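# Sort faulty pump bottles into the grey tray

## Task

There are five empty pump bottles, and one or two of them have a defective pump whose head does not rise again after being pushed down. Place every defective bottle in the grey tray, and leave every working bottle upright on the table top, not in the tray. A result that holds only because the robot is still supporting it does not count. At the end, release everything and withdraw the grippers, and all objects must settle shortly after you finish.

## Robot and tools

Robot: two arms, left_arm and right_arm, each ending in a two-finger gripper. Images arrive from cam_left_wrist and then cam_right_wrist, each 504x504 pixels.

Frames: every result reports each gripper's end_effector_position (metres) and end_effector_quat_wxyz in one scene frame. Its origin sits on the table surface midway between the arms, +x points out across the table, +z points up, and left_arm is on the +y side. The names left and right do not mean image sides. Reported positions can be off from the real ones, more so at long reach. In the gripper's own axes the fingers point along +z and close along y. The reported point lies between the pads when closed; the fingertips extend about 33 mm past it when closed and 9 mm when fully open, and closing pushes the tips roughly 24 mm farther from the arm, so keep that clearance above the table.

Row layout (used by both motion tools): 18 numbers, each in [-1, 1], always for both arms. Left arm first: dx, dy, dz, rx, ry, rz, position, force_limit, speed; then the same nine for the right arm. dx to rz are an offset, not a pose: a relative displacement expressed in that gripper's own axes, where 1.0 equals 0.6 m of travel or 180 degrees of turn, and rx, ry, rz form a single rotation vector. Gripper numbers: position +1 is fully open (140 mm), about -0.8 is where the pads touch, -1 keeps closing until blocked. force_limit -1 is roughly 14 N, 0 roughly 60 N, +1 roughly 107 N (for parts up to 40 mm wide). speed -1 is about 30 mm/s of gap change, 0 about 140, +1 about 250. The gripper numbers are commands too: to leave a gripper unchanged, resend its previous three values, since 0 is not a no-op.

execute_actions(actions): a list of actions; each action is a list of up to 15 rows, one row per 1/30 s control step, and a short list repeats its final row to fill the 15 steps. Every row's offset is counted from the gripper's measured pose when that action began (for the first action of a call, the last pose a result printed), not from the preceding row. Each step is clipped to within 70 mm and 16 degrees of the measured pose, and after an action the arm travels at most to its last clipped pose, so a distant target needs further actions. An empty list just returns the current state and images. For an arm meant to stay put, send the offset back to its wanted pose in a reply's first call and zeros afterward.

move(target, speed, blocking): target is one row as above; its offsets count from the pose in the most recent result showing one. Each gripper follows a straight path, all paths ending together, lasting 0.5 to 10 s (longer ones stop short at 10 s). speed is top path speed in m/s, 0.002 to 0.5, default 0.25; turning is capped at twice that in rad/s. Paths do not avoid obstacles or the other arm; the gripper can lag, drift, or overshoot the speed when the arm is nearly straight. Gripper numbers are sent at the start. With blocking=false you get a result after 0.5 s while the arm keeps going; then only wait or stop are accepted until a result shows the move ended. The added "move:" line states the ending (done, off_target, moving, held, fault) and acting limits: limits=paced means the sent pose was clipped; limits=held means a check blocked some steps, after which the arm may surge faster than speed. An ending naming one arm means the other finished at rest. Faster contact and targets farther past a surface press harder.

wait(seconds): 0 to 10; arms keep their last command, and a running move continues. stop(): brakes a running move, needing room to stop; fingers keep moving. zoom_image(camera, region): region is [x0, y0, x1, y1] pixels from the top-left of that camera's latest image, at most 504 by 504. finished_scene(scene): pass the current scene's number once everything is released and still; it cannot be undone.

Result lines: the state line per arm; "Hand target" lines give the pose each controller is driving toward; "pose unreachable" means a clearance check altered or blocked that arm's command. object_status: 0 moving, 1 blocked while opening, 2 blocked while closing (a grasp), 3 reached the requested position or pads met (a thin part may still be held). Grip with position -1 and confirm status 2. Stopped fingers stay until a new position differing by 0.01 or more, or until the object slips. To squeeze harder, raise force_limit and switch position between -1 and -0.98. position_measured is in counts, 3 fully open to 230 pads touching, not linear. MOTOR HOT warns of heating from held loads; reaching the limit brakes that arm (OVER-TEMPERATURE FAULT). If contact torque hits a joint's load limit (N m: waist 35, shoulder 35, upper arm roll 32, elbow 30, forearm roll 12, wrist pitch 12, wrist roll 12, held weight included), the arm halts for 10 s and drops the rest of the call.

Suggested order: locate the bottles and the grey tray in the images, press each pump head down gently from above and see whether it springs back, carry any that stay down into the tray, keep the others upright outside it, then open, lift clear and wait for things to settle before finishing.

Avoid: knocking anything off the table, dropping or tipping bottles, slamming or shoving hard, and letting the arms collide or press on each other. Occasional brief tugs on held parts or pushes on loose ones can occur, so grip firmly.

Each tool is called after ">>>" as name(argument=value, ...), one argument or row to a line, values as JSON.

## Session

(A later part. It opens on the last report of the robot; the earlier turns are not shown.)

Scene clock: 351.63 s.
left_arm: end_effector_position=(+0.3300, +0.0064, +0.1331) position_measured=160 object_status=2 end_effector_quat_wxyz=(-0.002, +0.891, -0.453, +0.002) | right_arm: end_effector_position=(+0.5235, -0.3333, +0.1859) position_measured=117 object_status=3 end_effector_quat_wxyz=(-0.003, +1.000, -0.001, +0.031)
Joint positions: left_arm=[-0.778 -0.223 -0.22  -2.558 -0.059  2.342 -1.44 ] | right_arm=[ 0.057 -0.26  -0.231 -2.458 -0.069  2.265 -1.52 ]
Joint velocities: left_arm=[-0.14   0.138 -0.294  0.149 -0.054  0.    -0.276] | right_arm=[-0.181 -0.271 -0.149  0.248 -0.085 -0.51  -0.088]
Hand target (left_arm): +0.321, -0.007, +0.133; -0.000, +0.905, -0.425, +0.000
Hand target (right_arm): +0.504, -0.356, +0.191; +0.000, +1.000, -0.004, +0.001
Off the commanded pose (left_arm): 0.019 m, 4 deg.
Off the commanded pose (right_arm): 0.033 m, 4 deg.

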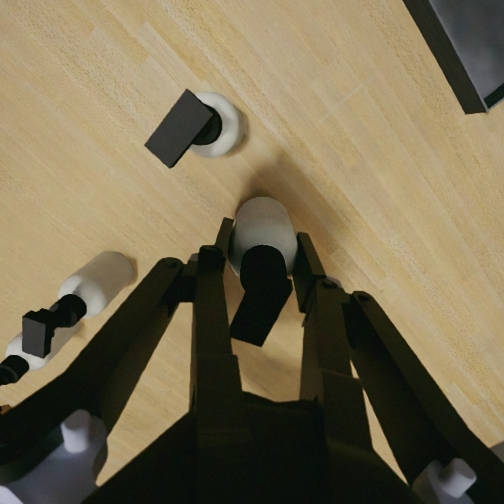

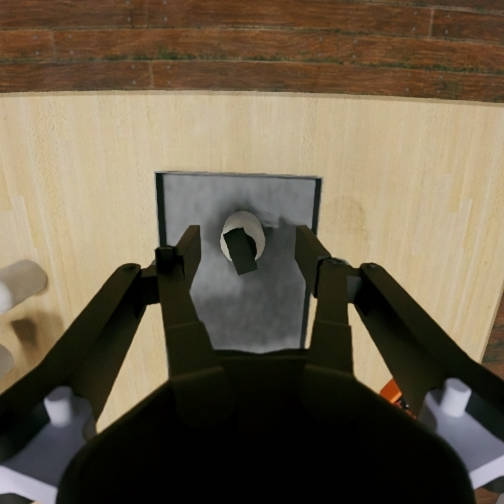

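>>> execute_actions(
  actions=[],
)

>>> zoom_image(
  camera="cam_left_wrist",
  region=[0, 220, 160, 400],
)

Scene clock: 353.07 s.
left_arm: end_effector_position=(+0.3212, -0.0057, +0.1328) position_measured=160 object_status=2 end_effector_quat_wxyz=(-0.001, +0.904, -0.428, +0.002) | right_arm: end_effector_position=(+0.5051, -0.3543, +0.1915) position_measured=117 object_status=3 end_effector_quat_wxyz=(-0.001, +1.000, -0.006, +0.003)
Joint positions: left_arm=[-0.789 -0.213 -0.241 -2.547 -0.066  2.342 -1.524] | right_arm=[ 0.035 -0.277 -0.251 -2.442 -0.079  2.177 -1.546]
Joint velocities: left_arm=[ 0.001 -0.001 -0.001  0.     0.001  0.    -0.002] | right_arm=[ 0.001  0.     0.    -0.     0.    -0.    -0.   ]
Hand target (left_arm): +0.321, -0.007, +0.133; -0.000, +0.905, -0.425, +0.000
Hand target (right_arm): +0.504, -0.356, +0.191; +0.000, +1.000, -0.004, +0.001
Off the commanded pose (left_arm): 0.004 m, 1 deg.
Off the commanded pose (right_arm): 0.004 m, 1 deg.

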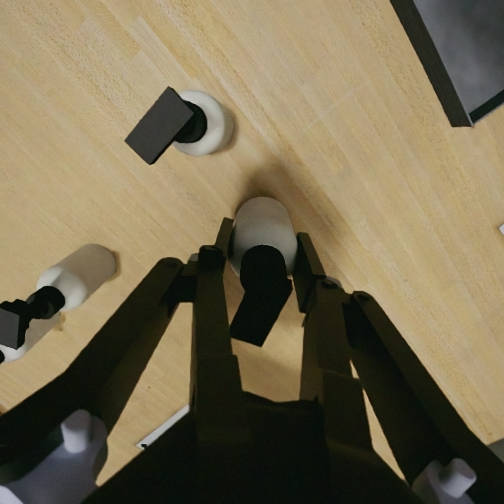

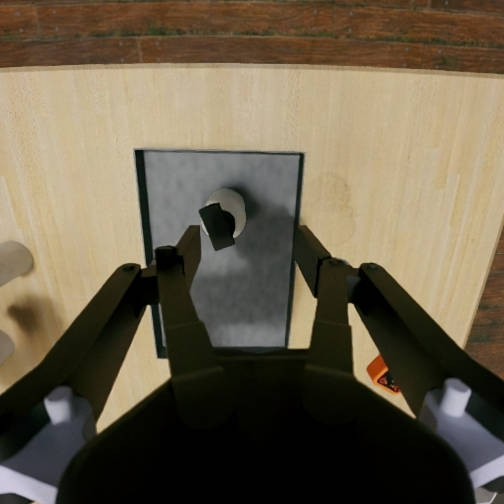

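Region (0, 220, 160, 400) of cam_left_wrist's 504x504 image, scaled by 2.800, with more detail than that image has.

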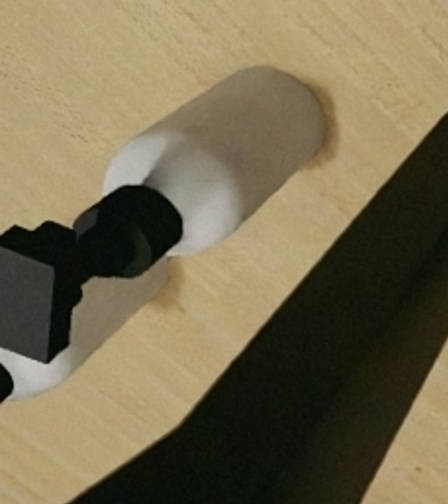

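>>> execute_actions(
  actions=[
    [[0.003,0.0016,-0.001,0,-0.001,0,-1,0,-0.6, -0.0016,0.005,0,0,-0.002,0.002,0.1,0,-0.4],[0.0087,0.005,-0.002,0,-0.001,0,-1,0,-0.6, -0.005,0.014,-0.001,0,-0.002,0.006,0.1,0,-0.4],[0.0175,0.010,-0.004,0,-0.001,0,-1,0,-0.6, -0.010,0.028,-0.003,0,-0.002,0.012,0.1,0,-0.4],[0.029,0.016,-0.007,0,-0.001,0,-1,0,-0.6, -0.016,0.047,-0.0045,0,-0.002,0.021,0.1,0,-0.4],[0.044,0.024,-0.010,0,-0.001,0,-1,0,-0.6, -0.023,0.069,-0.007,0,-0.002,0.031,0.1,0,-0.4],[0.060,0.033,-0.013,0,-0.001,0,-1,0,-0.6, -0.032,0.094,-0.009,0,-0.002,0.042,0.1,0,-0.4],[0.077,0.043,-0.016,0,-0.001,0,-1,0,-0.6, -0.041,0.119,-0.011,0,-0.002,0.054,0.1,0,-0.4],[0.095,0.053,-0.019,0,-0.001,0,-1,0,-0.6, -0.049,0.144,-0.014,0,-0.002,0.065,0.1,0,-0.4],[0.114,0.063,-0.022,0,-0.001,0,-1,0,-0.6, -0.058,0.169,-0.016,0,-0.002,0.077,0.1,0,-0.4],[0.132,0.073,-0.024,0,-0.001,0,-1,0,-0.6, -0.066,0.194,-0.019,0,-0.002,0.088,0.1,0,-0.4],[0.150,0.083,-0.026,0,-0.001,0,-1,0,-0.6, -0.075,0.219,-0.021,0,-0.002,0.100,0.1,0,-0.4],[0.168,0.094,-0.028,0,-0.001,0,-1,0,-0.6, -0.083,0.244,-0.023,0,-0.002,0.111,0.1,0,-0.4],[0.186,0.104,-0.029,0,-0.001,0,-1,0,-0.6, -0.092,0.269,-0.026,0,-0.002,0.123,0.1,0,-0.4],[0.205,0.114,-0.030,0,-0.001,0,-1,0,-0.6, -0.100,0.295,-0.028,0,-0.002,0.134,0.1,0,-0.4],[0.223,0.124,-0.030,0,-0.001,0,-1,0,-0.6, -0.109,0.320,-0.031,0,-0.002,0.146,0.1,0,-0.4]],
    [[0.065,0.036,0,0,0,0,-1,0,-0.6, 0.003,0.099,-0.009,0,0,0.04,0.1,0,-0.4],[0.083,0.046,0,0,0,0,-1,0,-0.6, 0.004,0.125,-0.011,0,0,0.05,0.1,0,-0.4],[0.101,0.056,0,0,0,0,-1,0,-0.6, 0.005,0.152,-0.014,0,0,0.06,0.1,0,-0.4],[0.119,0.066,0,0,0,0,-1,0,-0.6, 0.005,0.178,-0.016,0,0,0.07,0.1,0,-0.4],[0.138,0.077,0,0,0,0,-1,0,-0.6, 0.006,0.205,-0.019,0,0,0.08,0.1,0,-0.4],[0.156,0.087,0,0,0,0,-1,0,-0.6, 0.007,0.231,-0.021,0,0,0.09,0.1,0,-0.4],[0.173,0.096,0,0,0,0,-1,0,-0.6, 0.008,0.257,-0.023,0,0,0.10,0.1,0,-0.4],[0.191,0.106,0,0,0,0,-1,0,-0.6, 0.009,0.284,-0.026,0,0,0.11,0.1,0,-0.4],[0.207,0.115,0,0,0,0,-1,0,-0.6, 0.009,0.310,-0.028,0,0,0.12,0.1,0,-0.4],[0.221,0.123,0,0,0,0,-1,0,-0.6, 0.010,0.335,-0.031,0,0,0.13,0.1,0,-0.4],[0.235,0.130,0,0,0,0,-1,0,-0.6, 0.011,0.358,-0.033,0,0,0.14,0.1,0,-0.4],[0.246,0.137,0,0,0,0,-1,0,-0.6, 0.011,0.378,-0.034,0,0,0.148,0.1,0,-0.4],[0.255,0.142,0,0,0,0,-1,0,-0.6, 0.012,0.394,-0.036,0,0,0.155,0.1,0,-0.4],[0.262,0.146,0,0,0,0,-1,0,-0.6, 0.012,0.405,-0.037,0,0,0.16,0.1,0,-0.4],[0.267,0.148,0,0,0,0,-1,0,-0.6, 0.012,0.412,-0.037,0,0,0.163,0.1,0,-0.4]],
  ],
)

Scene clock: 386.80 s.
left_arm: end_effector_position=(+0.3646, -0.3130, +0.1675) position_measured=160 object_status=2 end_effector_quat_wxyz=(+0.035, +0.872, -0.487, +0.036) | right_arm: end_effector_position=(+0.3746, -0.7286, +0.2267) position_measured=117 object_status=3 end_effector_quat_wxyz=(+0.001, +0.910, -0.415, +0.012)
Joint positions: left_arm=[-0.997  0.511 -0.306 -1.538  0.154  2.122 -1.745] | right_arm=[-0.395 -0.181 -0.651 -2.22  -0.118  2.096 -1.522]
Joint velocities: left_arm=[-0.337  0.616  0.118  0.986  0.132 -0.408 -0.203] | right_arm=[-0.159  0.455 -0.346  0.461  0.228 -0.055 -0.066]
Hand target (left_arm): +0.366, -0.313, +0.165; +0.016, +0.886, -0.463, +0.023
Hand target (right_arm): +0.370, -0.740, +0.226; -0.005, +0.905, -0.426, +0.008
Off the commanded pose (left_arm): 0.006 m, 5 deg.
Off the commanded pose (right_arm): 0.013 m, 2 deg.

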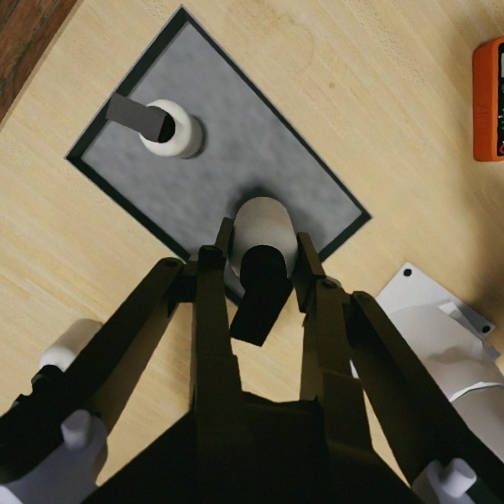

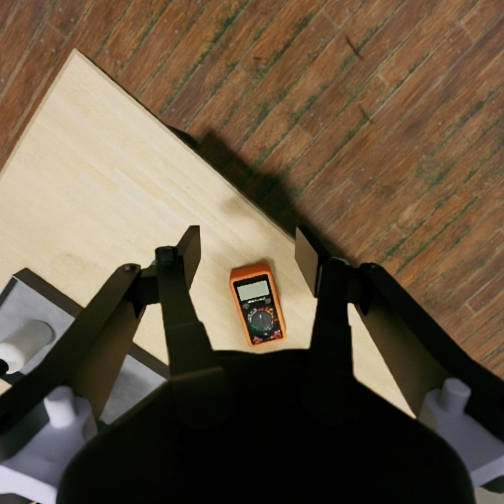

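>>> execute_actions(
  actions=[],
)

Scene clock: 387.43 s.
left_arm: end_effector_position=(+0.3648, -0.3142, +0.1648) position_measured=160 object_status=2 end_effector_quat_wxyz=(+0.019, +0.883, -0.468, +0.023) | right_arm: end_effector_position=(+0.3695, -0.7413, +0.2262) position_measured=117 object_status=3 end_effector_quat_wxyz=(-0.003, +0.904, -0.428, +0.009)
Joint positions: left_arm=[-1.022  0.554 -0.294 -1.462  0.17   2.051 -1.798] | right_arm=[-0.403 -0.147 -0.673 -2.187 -0.09   2.084 -1.54 ]
Joint velocities: left_arm=[-0.     0.001  0.     0.001  0.001 -0.01  -0.026] | right_arm=[ 0.    -0.001  0.    -0.     0.002 -0.002 -0.009]
Hand target (left_arm): +0.366, -0.313, +0.165; +0.016, +0.886, -0.463, +0.023
Hand target (right_arm): +0.370, -0.740, +0.226; -0.005, +0.905, -0.426, +0.008
Off the commanded pose (left_arm): 0.003 m, 2 deg.
Off the commanded pose (right_arm): 0.003 m, 1 deg.

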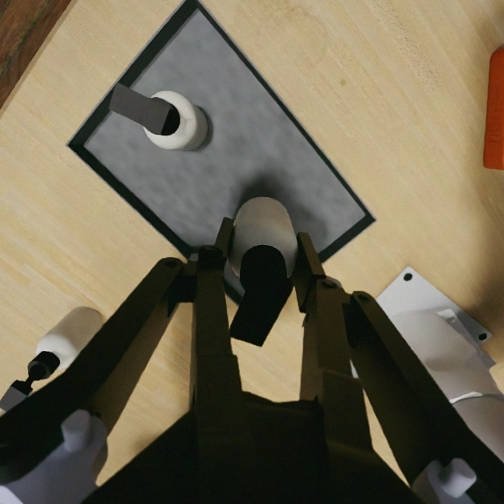

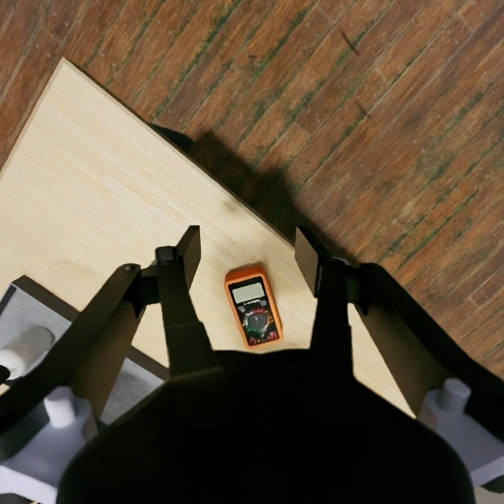

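>>> execute_actions(
  actions=[
    [[0,-0.001,0.003,0.001,-0.004,0,-1,0,-0.6, 0,0,0,0,0,0,0.1,0,-0.4],[-0.001,-0.002,0.009,0.002,-0.008,0,-1,0,-0.6, 0,0,0,0,0,0,0.1,0,-0.4],[-0.002,-0.004,0.018,0.003,-0.012,0,-1,0,-0.6, 0,0,0,0,0,0,0.1,0,-0.4],[-0.003,-0.006,0.030,0.0038,-0.016,0,-1,0,-0.6, 0,0,0,0,0,0,0.1,0,-0.4],[-0.005,-0.008,0.043,0.0038,-0.0186,0,-1,0,-0.6, 0,0,0,0,0,0,0.1,0,-0.4],[-0.006,-0.010,0.057,0.0038,-0.0186,0,-1,0,-0.6, 0,0,0,0,0,0,0.1,0,-0.4],[-0.008,-0.012,0.071,0.0038,-0.0186,0,-1,0,-0.6, 0,0,0,0,0,0,0.1,0,-0.4],[-0.009,-0.014,0.085,0.0038,-0.0186,0,-1,0,-0.6, 0,0,0,0,0,0,0.1,0,-0.4],[-0.010,-0.016,0.098,0.0038,-0.0186,0,-1,0,-0.6, 0,0,0,0,0,0,0.1,0,-0.4],[-0.011,-0.017,0.110,0.0038,-0.0186,0,-1,0,-0.6, 0,0,0,0,0,0,0.1,0,-0.4],[-0.012,-0.018,0.120,0.0038,-0.0186,0,-1,0,-0.6, 0,0,0,0,0,0,0.1,0,-0.4],[-0.013,-0.019,0.128,0.0038,-0.0186,0,-1,0,-0.6, 0,0,0,0,0,0,0.1,0,-0.4],[-0.014,-0.0195,0.133,0.0038,-0.0186,0,-1,0,-0.6, 0,0,0,0,0,0,0.1,0,-0.4],[-0.014,-0.0195,0.136,0.0038,-0.0186,0,-1,0,-0.6, 0,0,0,0,0,0,0.1,0,-0.4]],
  ],
)

Scene clock: 405.03 s.
left_arm: end_effector_position=(+0.3666, -0.2998, +0.0838) position_measured=160 object_status=2 end_effector_quat_wxyz=(-0.007, +0.885, -0.466, -0.012) | right_arm: end_effector_position=(+0.3695, -0.7412, +0.2263) position_measured=117 object_status=3 end_effector_quat_wxyz=(-0.003, +0.904, -0.427, +0.009)
Joint positions: left_arm=[-1.03   0.681 -0.274 -1.445  0.193  2.073 -1.804] | right_arm=[-0.403 -0.147 -0.673 -2.187 -0.09   2.083 -1.542]
Joint velocities: left_arm=[ 0.002  0.16   0.027 -0.063  0.033  0.142  0.   ] | right_arm=[ 0.001  0.     0.001 -0.001 -0.001  0.001 -0.001]
Hand target (left_arm): +0.373, -0.306, +0.084; -0.001, +0.884, -0.468, -0.000
Hand target (right_arm): +0.369, -0.741, +0.226; -0.003, +0.904, -0.428, +0.009
Off the commanded pose (left_arm): 0.007 m, 2 deg.
Off the commanded pose (right_arm): 0.000 m, 0 deg.

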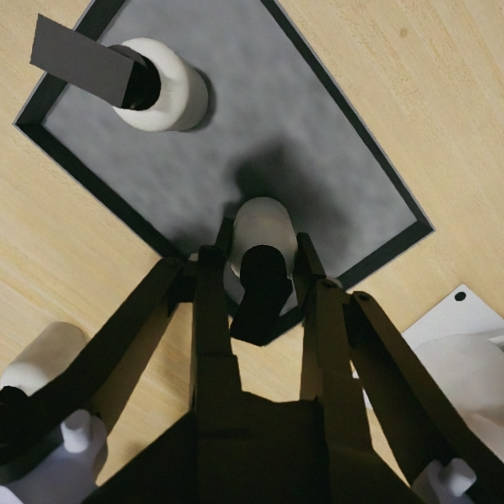

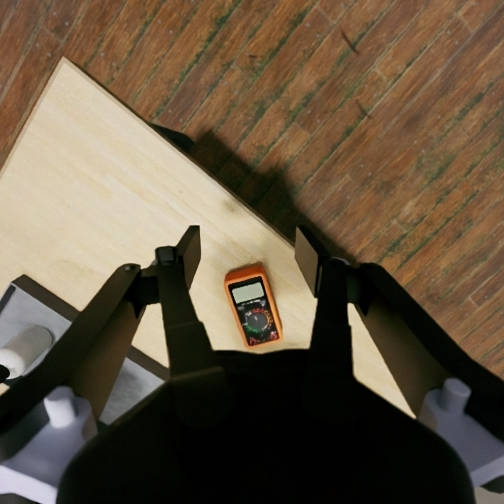

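>>> execute_actions(
  actions=[],
)

Scene clock: 405.83 s.
left_arm: end_effector_position=(+0.3700, -0.3050, +0.0816) position_measured=160 object_status=2 end_effector_quat_wxyz=(-0.002, +0.885, -0.466, -0.004) | right_arm: end_effector_position=(+0.3695, -0.7412, +0.2263) position_measured=117 object_status=3 end_effector_quat_wxyz=(-0.003, +0.904, -0.427, +0.009)
Joint positions: left_arm=[-1.03   0.686 -0.273 -1.448  0.197  2.099 -1.804] | right_arm=[-0.403 -0.147 -0.673 -2.187 -0.09   2.083 -1.542]
Joint velocities: left_arm=[-0.    -0.     0.001  0.    -0.001  0.002 -0.   ] | right_arm=[ 0.     0.001  0.001  0.     0.001  0.001 -0.   ]
Hand target (left_arm): +0.373, -0.306, +0.084; -0.001, +0.884, -0.468, -0.000
Hand target (right_arm): +0.369, -0.741, +0.226; -0.003, +0.904, -0.428, +0.009
Off the commanded pose (left_arm): 0.002 m, 1 deg.
Off the commanded pose (right_arm): 0.000 m, 0 deg.

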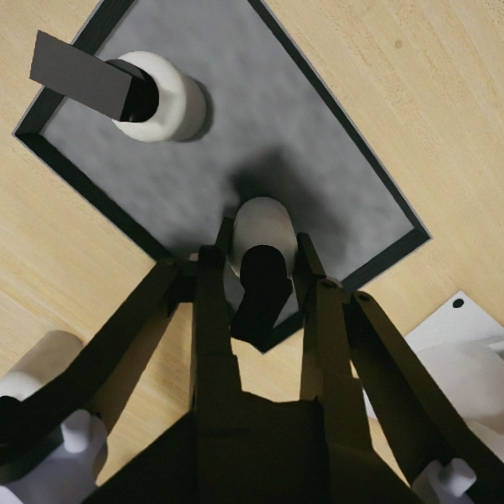

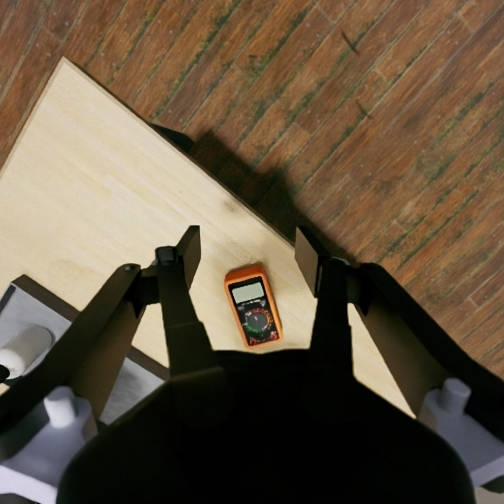

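>>> execute_actions(
  actions=[
    [[0,0,0.002,0,0.002,0,-1,0,-0.6, 0,0,0,0,0,0,0.1,0,-0.4],[0,0,0.004,0,0.002,0,-1,0,-0.6, 0,0,0,0,0,0,0.1,0,-0.4],[0,0,0.006,0,0.002,0,-1,0,-0.6, 0,0,0,0,0,0,0.1,0,-0.4],[0,0,0.008,0,0.002,0,-1,0,-0.6, 0,0,0,0,0,0,0.1,0,-0.4],[0,0,0.010,0,0.002,0,-1,0,-0.6, 0,0,0,0,0,0,0.1,0,-0.4],[0,0,0.012,0,0.002,0,-1,0,-0.6, 0,0,0,0,0,0,0.1,0,-0.4],[0,0,0.013,0,0.002,0,-1,0,-0.6, 0,0,0,0,0,0,0.1,0,-0.4],[0,0,0.013,0,0.002,0,-1,0,-0.6, 0,0,0,0,0,0,0.1,0,-0.4],[0,0,0.013,0,0.002,0,-1,0,-0.6, 0,0,0,0,0,0,0.1,0,-0.4],[0,0,0.013,0,0.002,0,-1,0,-0.6, 0,0,0,0,0,0,0.1,0,-0.4],[0,0,0.013,0,0.002,0,0.1,0,-0.2, 0,0,0,0,0,0,0.1,0,-0.4]],
  ],
)

Scene clock: 411.10 s.
left_arm: end_effector_position=(+0.3693, -0.3048, +0.0751) position_measured=136 object_status=0 end_effector_quat_wxyz=(+0.000, +0.884, -0.467, -0.003) | right_arm: end_effector_position=(+0.3695, -0.7412, +0.2263) position_measured=117 object_status=3 end_effector_quat_wxyz=(-0.003, +0.904, -0.427, +0.009)
Joint positions: left_arm=[-1.03   0.689 -0.271 -1.462  0.197  2.119 -1.804] | right_arm=[-0.403 -0.147 -0.673 -2.187 -0.09   2.083 -1.542]
Joint velocities: left_arm=[-0.    -0.     0.    -0.001  0.     0.013 -0.001] | right_arm=[-0.    -0.001 -0.    -0.001 -0.001  0.001 -0.001]
Hand target (left_arm): +0.370, -0.305, +0.074; -0.000, +0.885, -0.466, -0.001
Hand target (right_arm): +0.369, -0.741, +0.226; -0.003, +0.904, -0.427, +0.009
Off the commanded pose (left_arm): 0.001 m, 0 deg.
Off the commanded pose (right_arm): 0.000 m, 0 deg.

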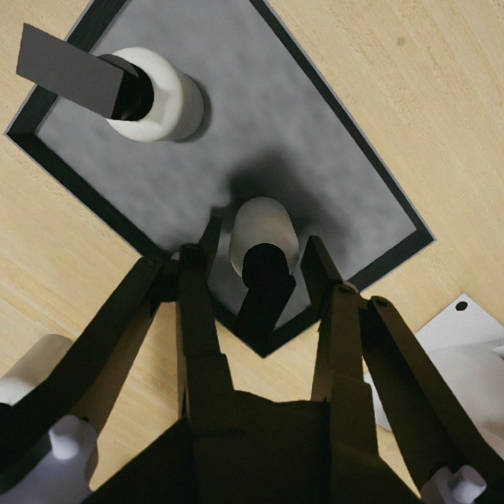

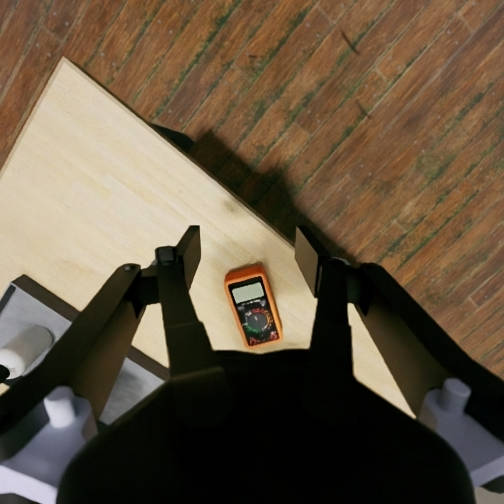

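>>> execute_actions(
  actions=[
    [[0,0,-0.004,0,0,0,0.1,0,-0.2, 0,0,0,0,0,0,0.1,0,-0.4],[0,0,-0.012,0,0,0,0.1,0,-0.2, 0,0,0,0,0,0,0.1,0,-0.4],[0,0,-0.024,0,0,0,0.1,0,-0.2, 0,0,0,0,0,0,0.1,0,-0.4],[0,0,-0.038,0,0,0,0.1,0,-0.2, 0,0,0,0,0,0,0.1,0,-0.4],[0,0,-0.054,0,0,0,0.1,0,-0.2, 0,0,0,0,0,0,0.1,0,-0.4],[-0.002,0,-0.071,0,0,0,0.1,0,-0.2, 0,0,0,0,0,0,0.1,0,-0.4],[-0.005,0,-0.088,0,0,0,0.1,0,-0.2, 0,0,0,0,0,0,0.1,0,-0.4],[-0.010,0,-0.105,0,0,0,0.1,0,-0.2, 0,0,0,0,0,0,0.1,0,-0.4],[-0.016,0,-0.122,0,0,0,0.1,0,-0.2, 0,0,0,0,0,0,0.1,0,-0.4],[-0.024,0,-0.139,0,0,0,0.1,0,-0.2, 0,0,0,0,0,0,0.1,0,-0.4],[-0.034,0,-0.156,0,0,0,0.1,0,-0.2, 0,0,0,0,0,0,0.1,0,-0.4],[-0.046,0,-0.172,0,0,0,0.1,0,-0.2, 0,0,0,0,0,0,0.1,0,-0.4],[-0.060,0,-0.188,0,0,0,0.1,0,-0.2, 0,0,0,0,0,0,0.1,0,-0.4],[-0.076,0,-0.203,0,0,0,0.1,0,-0.2, 0,0,0,0,0,0,0.1,0,-0.4],[-0.094,0,-0.218,0,0,0,0.1,0,-0.2, 0,0,0,0,0,0,0.1,0,-0.4]],
    [[-0.065,0,-0.045,0,0,0,0.1,0,-0.2, 0,0,0,0,0,0,0.1,0,-0.4],[-0.085,0,-0.058,0,0,0,0.1,0,-0.2, 0,0,0,0,0,0,0.1,0,-0.4],[-0.105,0,-0.070,0,0,0,0.1,0,-0.2, 0,0,0,0,0,0,0.1,0,-0.4],[-0.125,0,-0.082,0,0,0,0.1,0,-0.2, 0,0,0,0,0,0,0.1,0,-0.4],[-0.145,0,-0.093,0,0,0,0.1,0,-0.2, 0,0,0,0,0,0,0.1,0,-0.4],[-0.165,0,-0.104,0,0,0,0.1,0,-0.2, 0,0,0,0,0,0,0.1,0,-0.4],[-0.185,0,-0.114,0,0,0,0.1,0,-0.2, 0,0,0,0,0,0,0.1,0,-0.4],[-0.205,0,-0.123,0,0,0,0.1,0,-0.2, 0,0,0,0,0,0,0.1,0,-0.4],[-0.223,0,-0.131,0,0,0,0.1,0,-0.2, 0,0,0,0,0,0,0.1,0,-0.4],[-0.240,0,-0.138,0,0,0,0.1,0,-0.2, 0,0,0,0,0,0,0.1,0,-0.4],[-0.254,0,-0.144,0,0,0,0.1,0,-0.2, 0,0,0,0,0,0,0.1,0,-0.4],[-0.265,0,-0.148,0,0,0,0.1,0,-0.2, 0,0,0,0,0,0,0.1,0,-0.4],[-0.273,0,-0.151,0,0,0,0.1,0,-0.2, 0,0,0,0,0,0,0.1,0,-0.4],[-0.278,0,-0.153,0,0,0,0.1,0,-0.2, 0,0,0,0,0,0,0.1,0,-0.4],[-0.280,0,-0.154,0,0,0,0.1,0,-0.2, 0,0,0,0,0,0,0.1,0,-0.4]],
  ],
)

Scene clock: 429.67 s.
left_arm: end_effector_position=(+0.2665, -0.1543, +0.2692) position_measured=117 object_status=3 end_effector_quat_wxyz=(+0.004, +0.892, -0.452, +0.018) | right_arm: end_effector_position=(+0.3695, -0.7412, +0.2263) position_measured=117 object_status=3 end_effector_quat_wxyz=(-0.003, +0.904, -0.427, +0.009)
Joint positions: left_arm=[-0.952 -0.103 -0.329 -2.061 -0.019  1.996 -1.764] | right_arm=[-0.403 -0.147 -0.673 -2.187 -0.09   2.083 -1.542]
Joint velocities: left_arm=[-0.012 -0.564  0.024 -0.416 -0.24  -0.026  0.112] | right_arm=[ 0.    -0.001  0.001  0.     0.     0.001  0.001]
Hand target (left_arm): +0.257, -0.143, +0.268; +0.007, +0.887, -0.461, +0.008
Hand target (right_arm): +0.369, -0.741, +0.226; -0.003, +0.904, -0.427, +0.009
Off the commanded pose (left_arm): 0.015 m, 2 deg.
Off the commanded pose (right_arm): 0.000 m, 0 deg.

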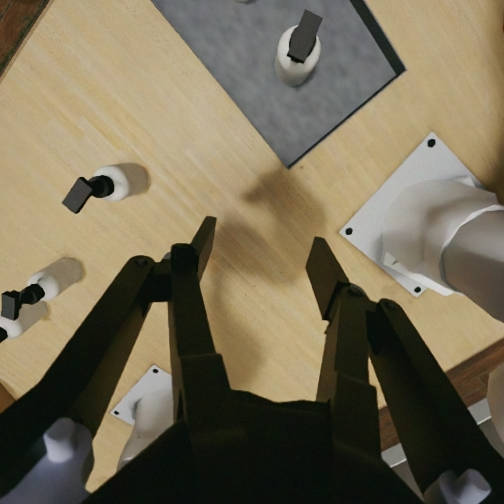

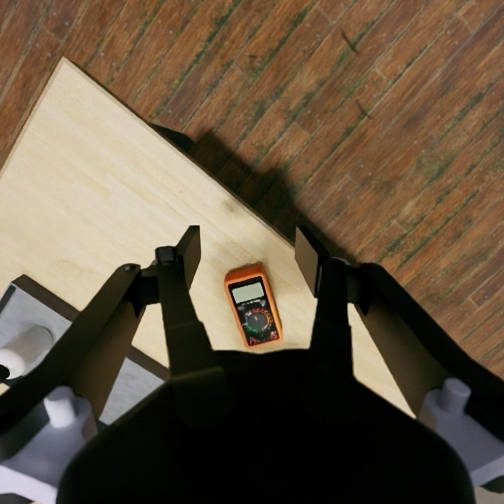

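>>> execute_actions(
  actions=[],
)

Scene clock: 432.90 s.
left_arm: end_effector_position=(+0.2575, -0.1448, +0.2688) position_measured=117 object_status=3 end_effector_quat_wxyz=(+0.008, +0.888, -0.460, +0.011) | right_arm: end_effector_position=(+0.3695, -0.7412, +0.2263) position_measured=117 object_status=3 end_effector_quat_wxyz=(-0.003, +0.904, -0.427, +0.009)
Joint positions: left_arm=[-0.953 -0.137 -0.325 -2.096 -0.047  1.993 -1.729] | right_arm=[-0.403 -0.147 -0.673 -2.187 -0.09   2.083 -1.542]
Joint velocities: left_arm=[ 0.    -0.    -0.001  0.    -0.001 -0.    -0.   ] | right_arm=[-0.001  0.     0.001 -0.001 -0.    -0.     0.   ]
Hand target (left_arm): +0.257, -0.143, +0.268; +0.007, +0.887, -0.461, +0.008
Hand target (right_arm): +0.369, -0.741, +0.226; -0.003, +0.904, -0.427, +0.009
Off the commanded pose (left_arm): 0.004 m, 1 deg.
Off the commanded pose (right_arm): 0.000 m, 0 deg.

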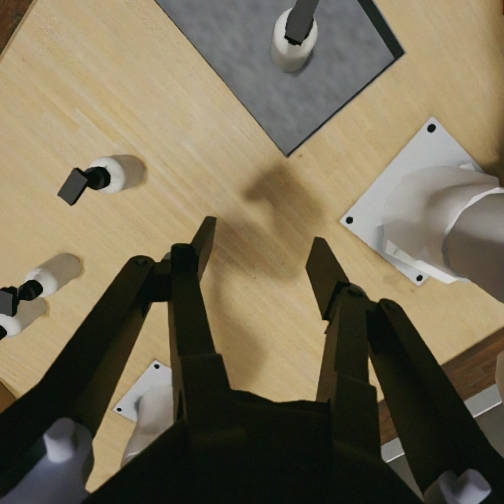

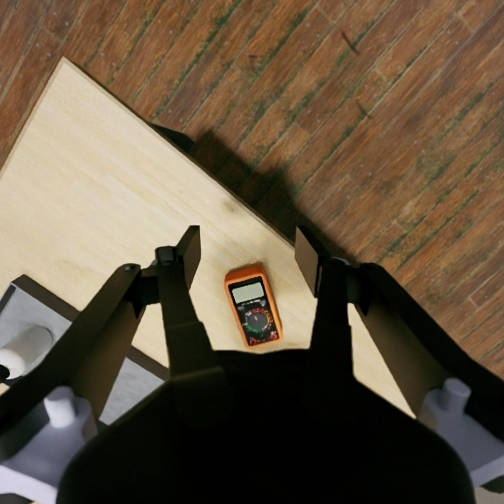

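>>> zoom_image(
  camera="cam_left_wrist",
  region=[0, 130, 220, 350],
)

>>> zoom_image(
  camera="cam_left_wrist",
  region=[200, 0, 400, 160],
)

>>> zoom_image(
  camera="cam_right_wrist",
  region=[0, 260, 180, 440],
)

Region (0, 130, 220, 350) of cam_left_wrist's 504x504 image, scaled by 2.291, with more detail than that image has.

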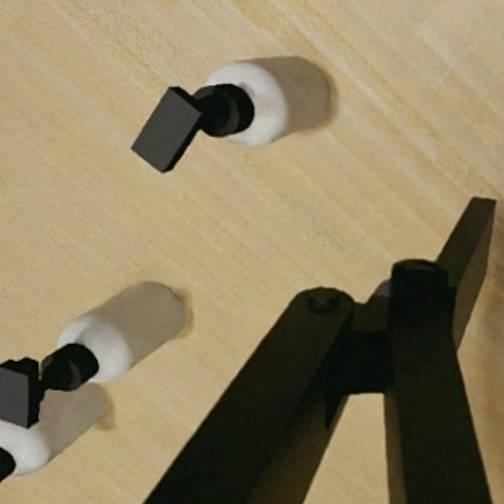

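Region (200, 0, 400, 160) of cam_left_wrist's 504x504 image, scaled by 2.520, with more detail than that image has; it fills the top 403 rows of this view, and the rest is white.

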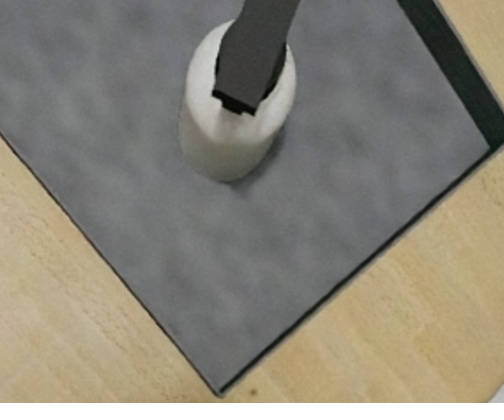

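Region (0, 260, 180, 440) of cam_right_wrist's 504x504 image, scaled by 2.800, with more detail than that image has.

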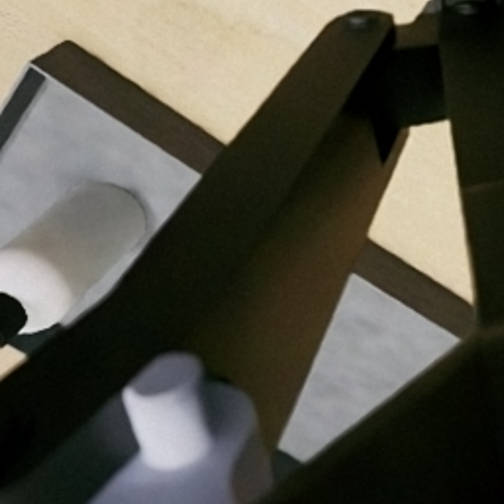

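Both faulty bottles are standing in the tray. The three good ones are upright on the table, nothing is moving, and both arms are clear.

>>> finished_scene(
  scene=2,
)

The scene is finished: the task was done.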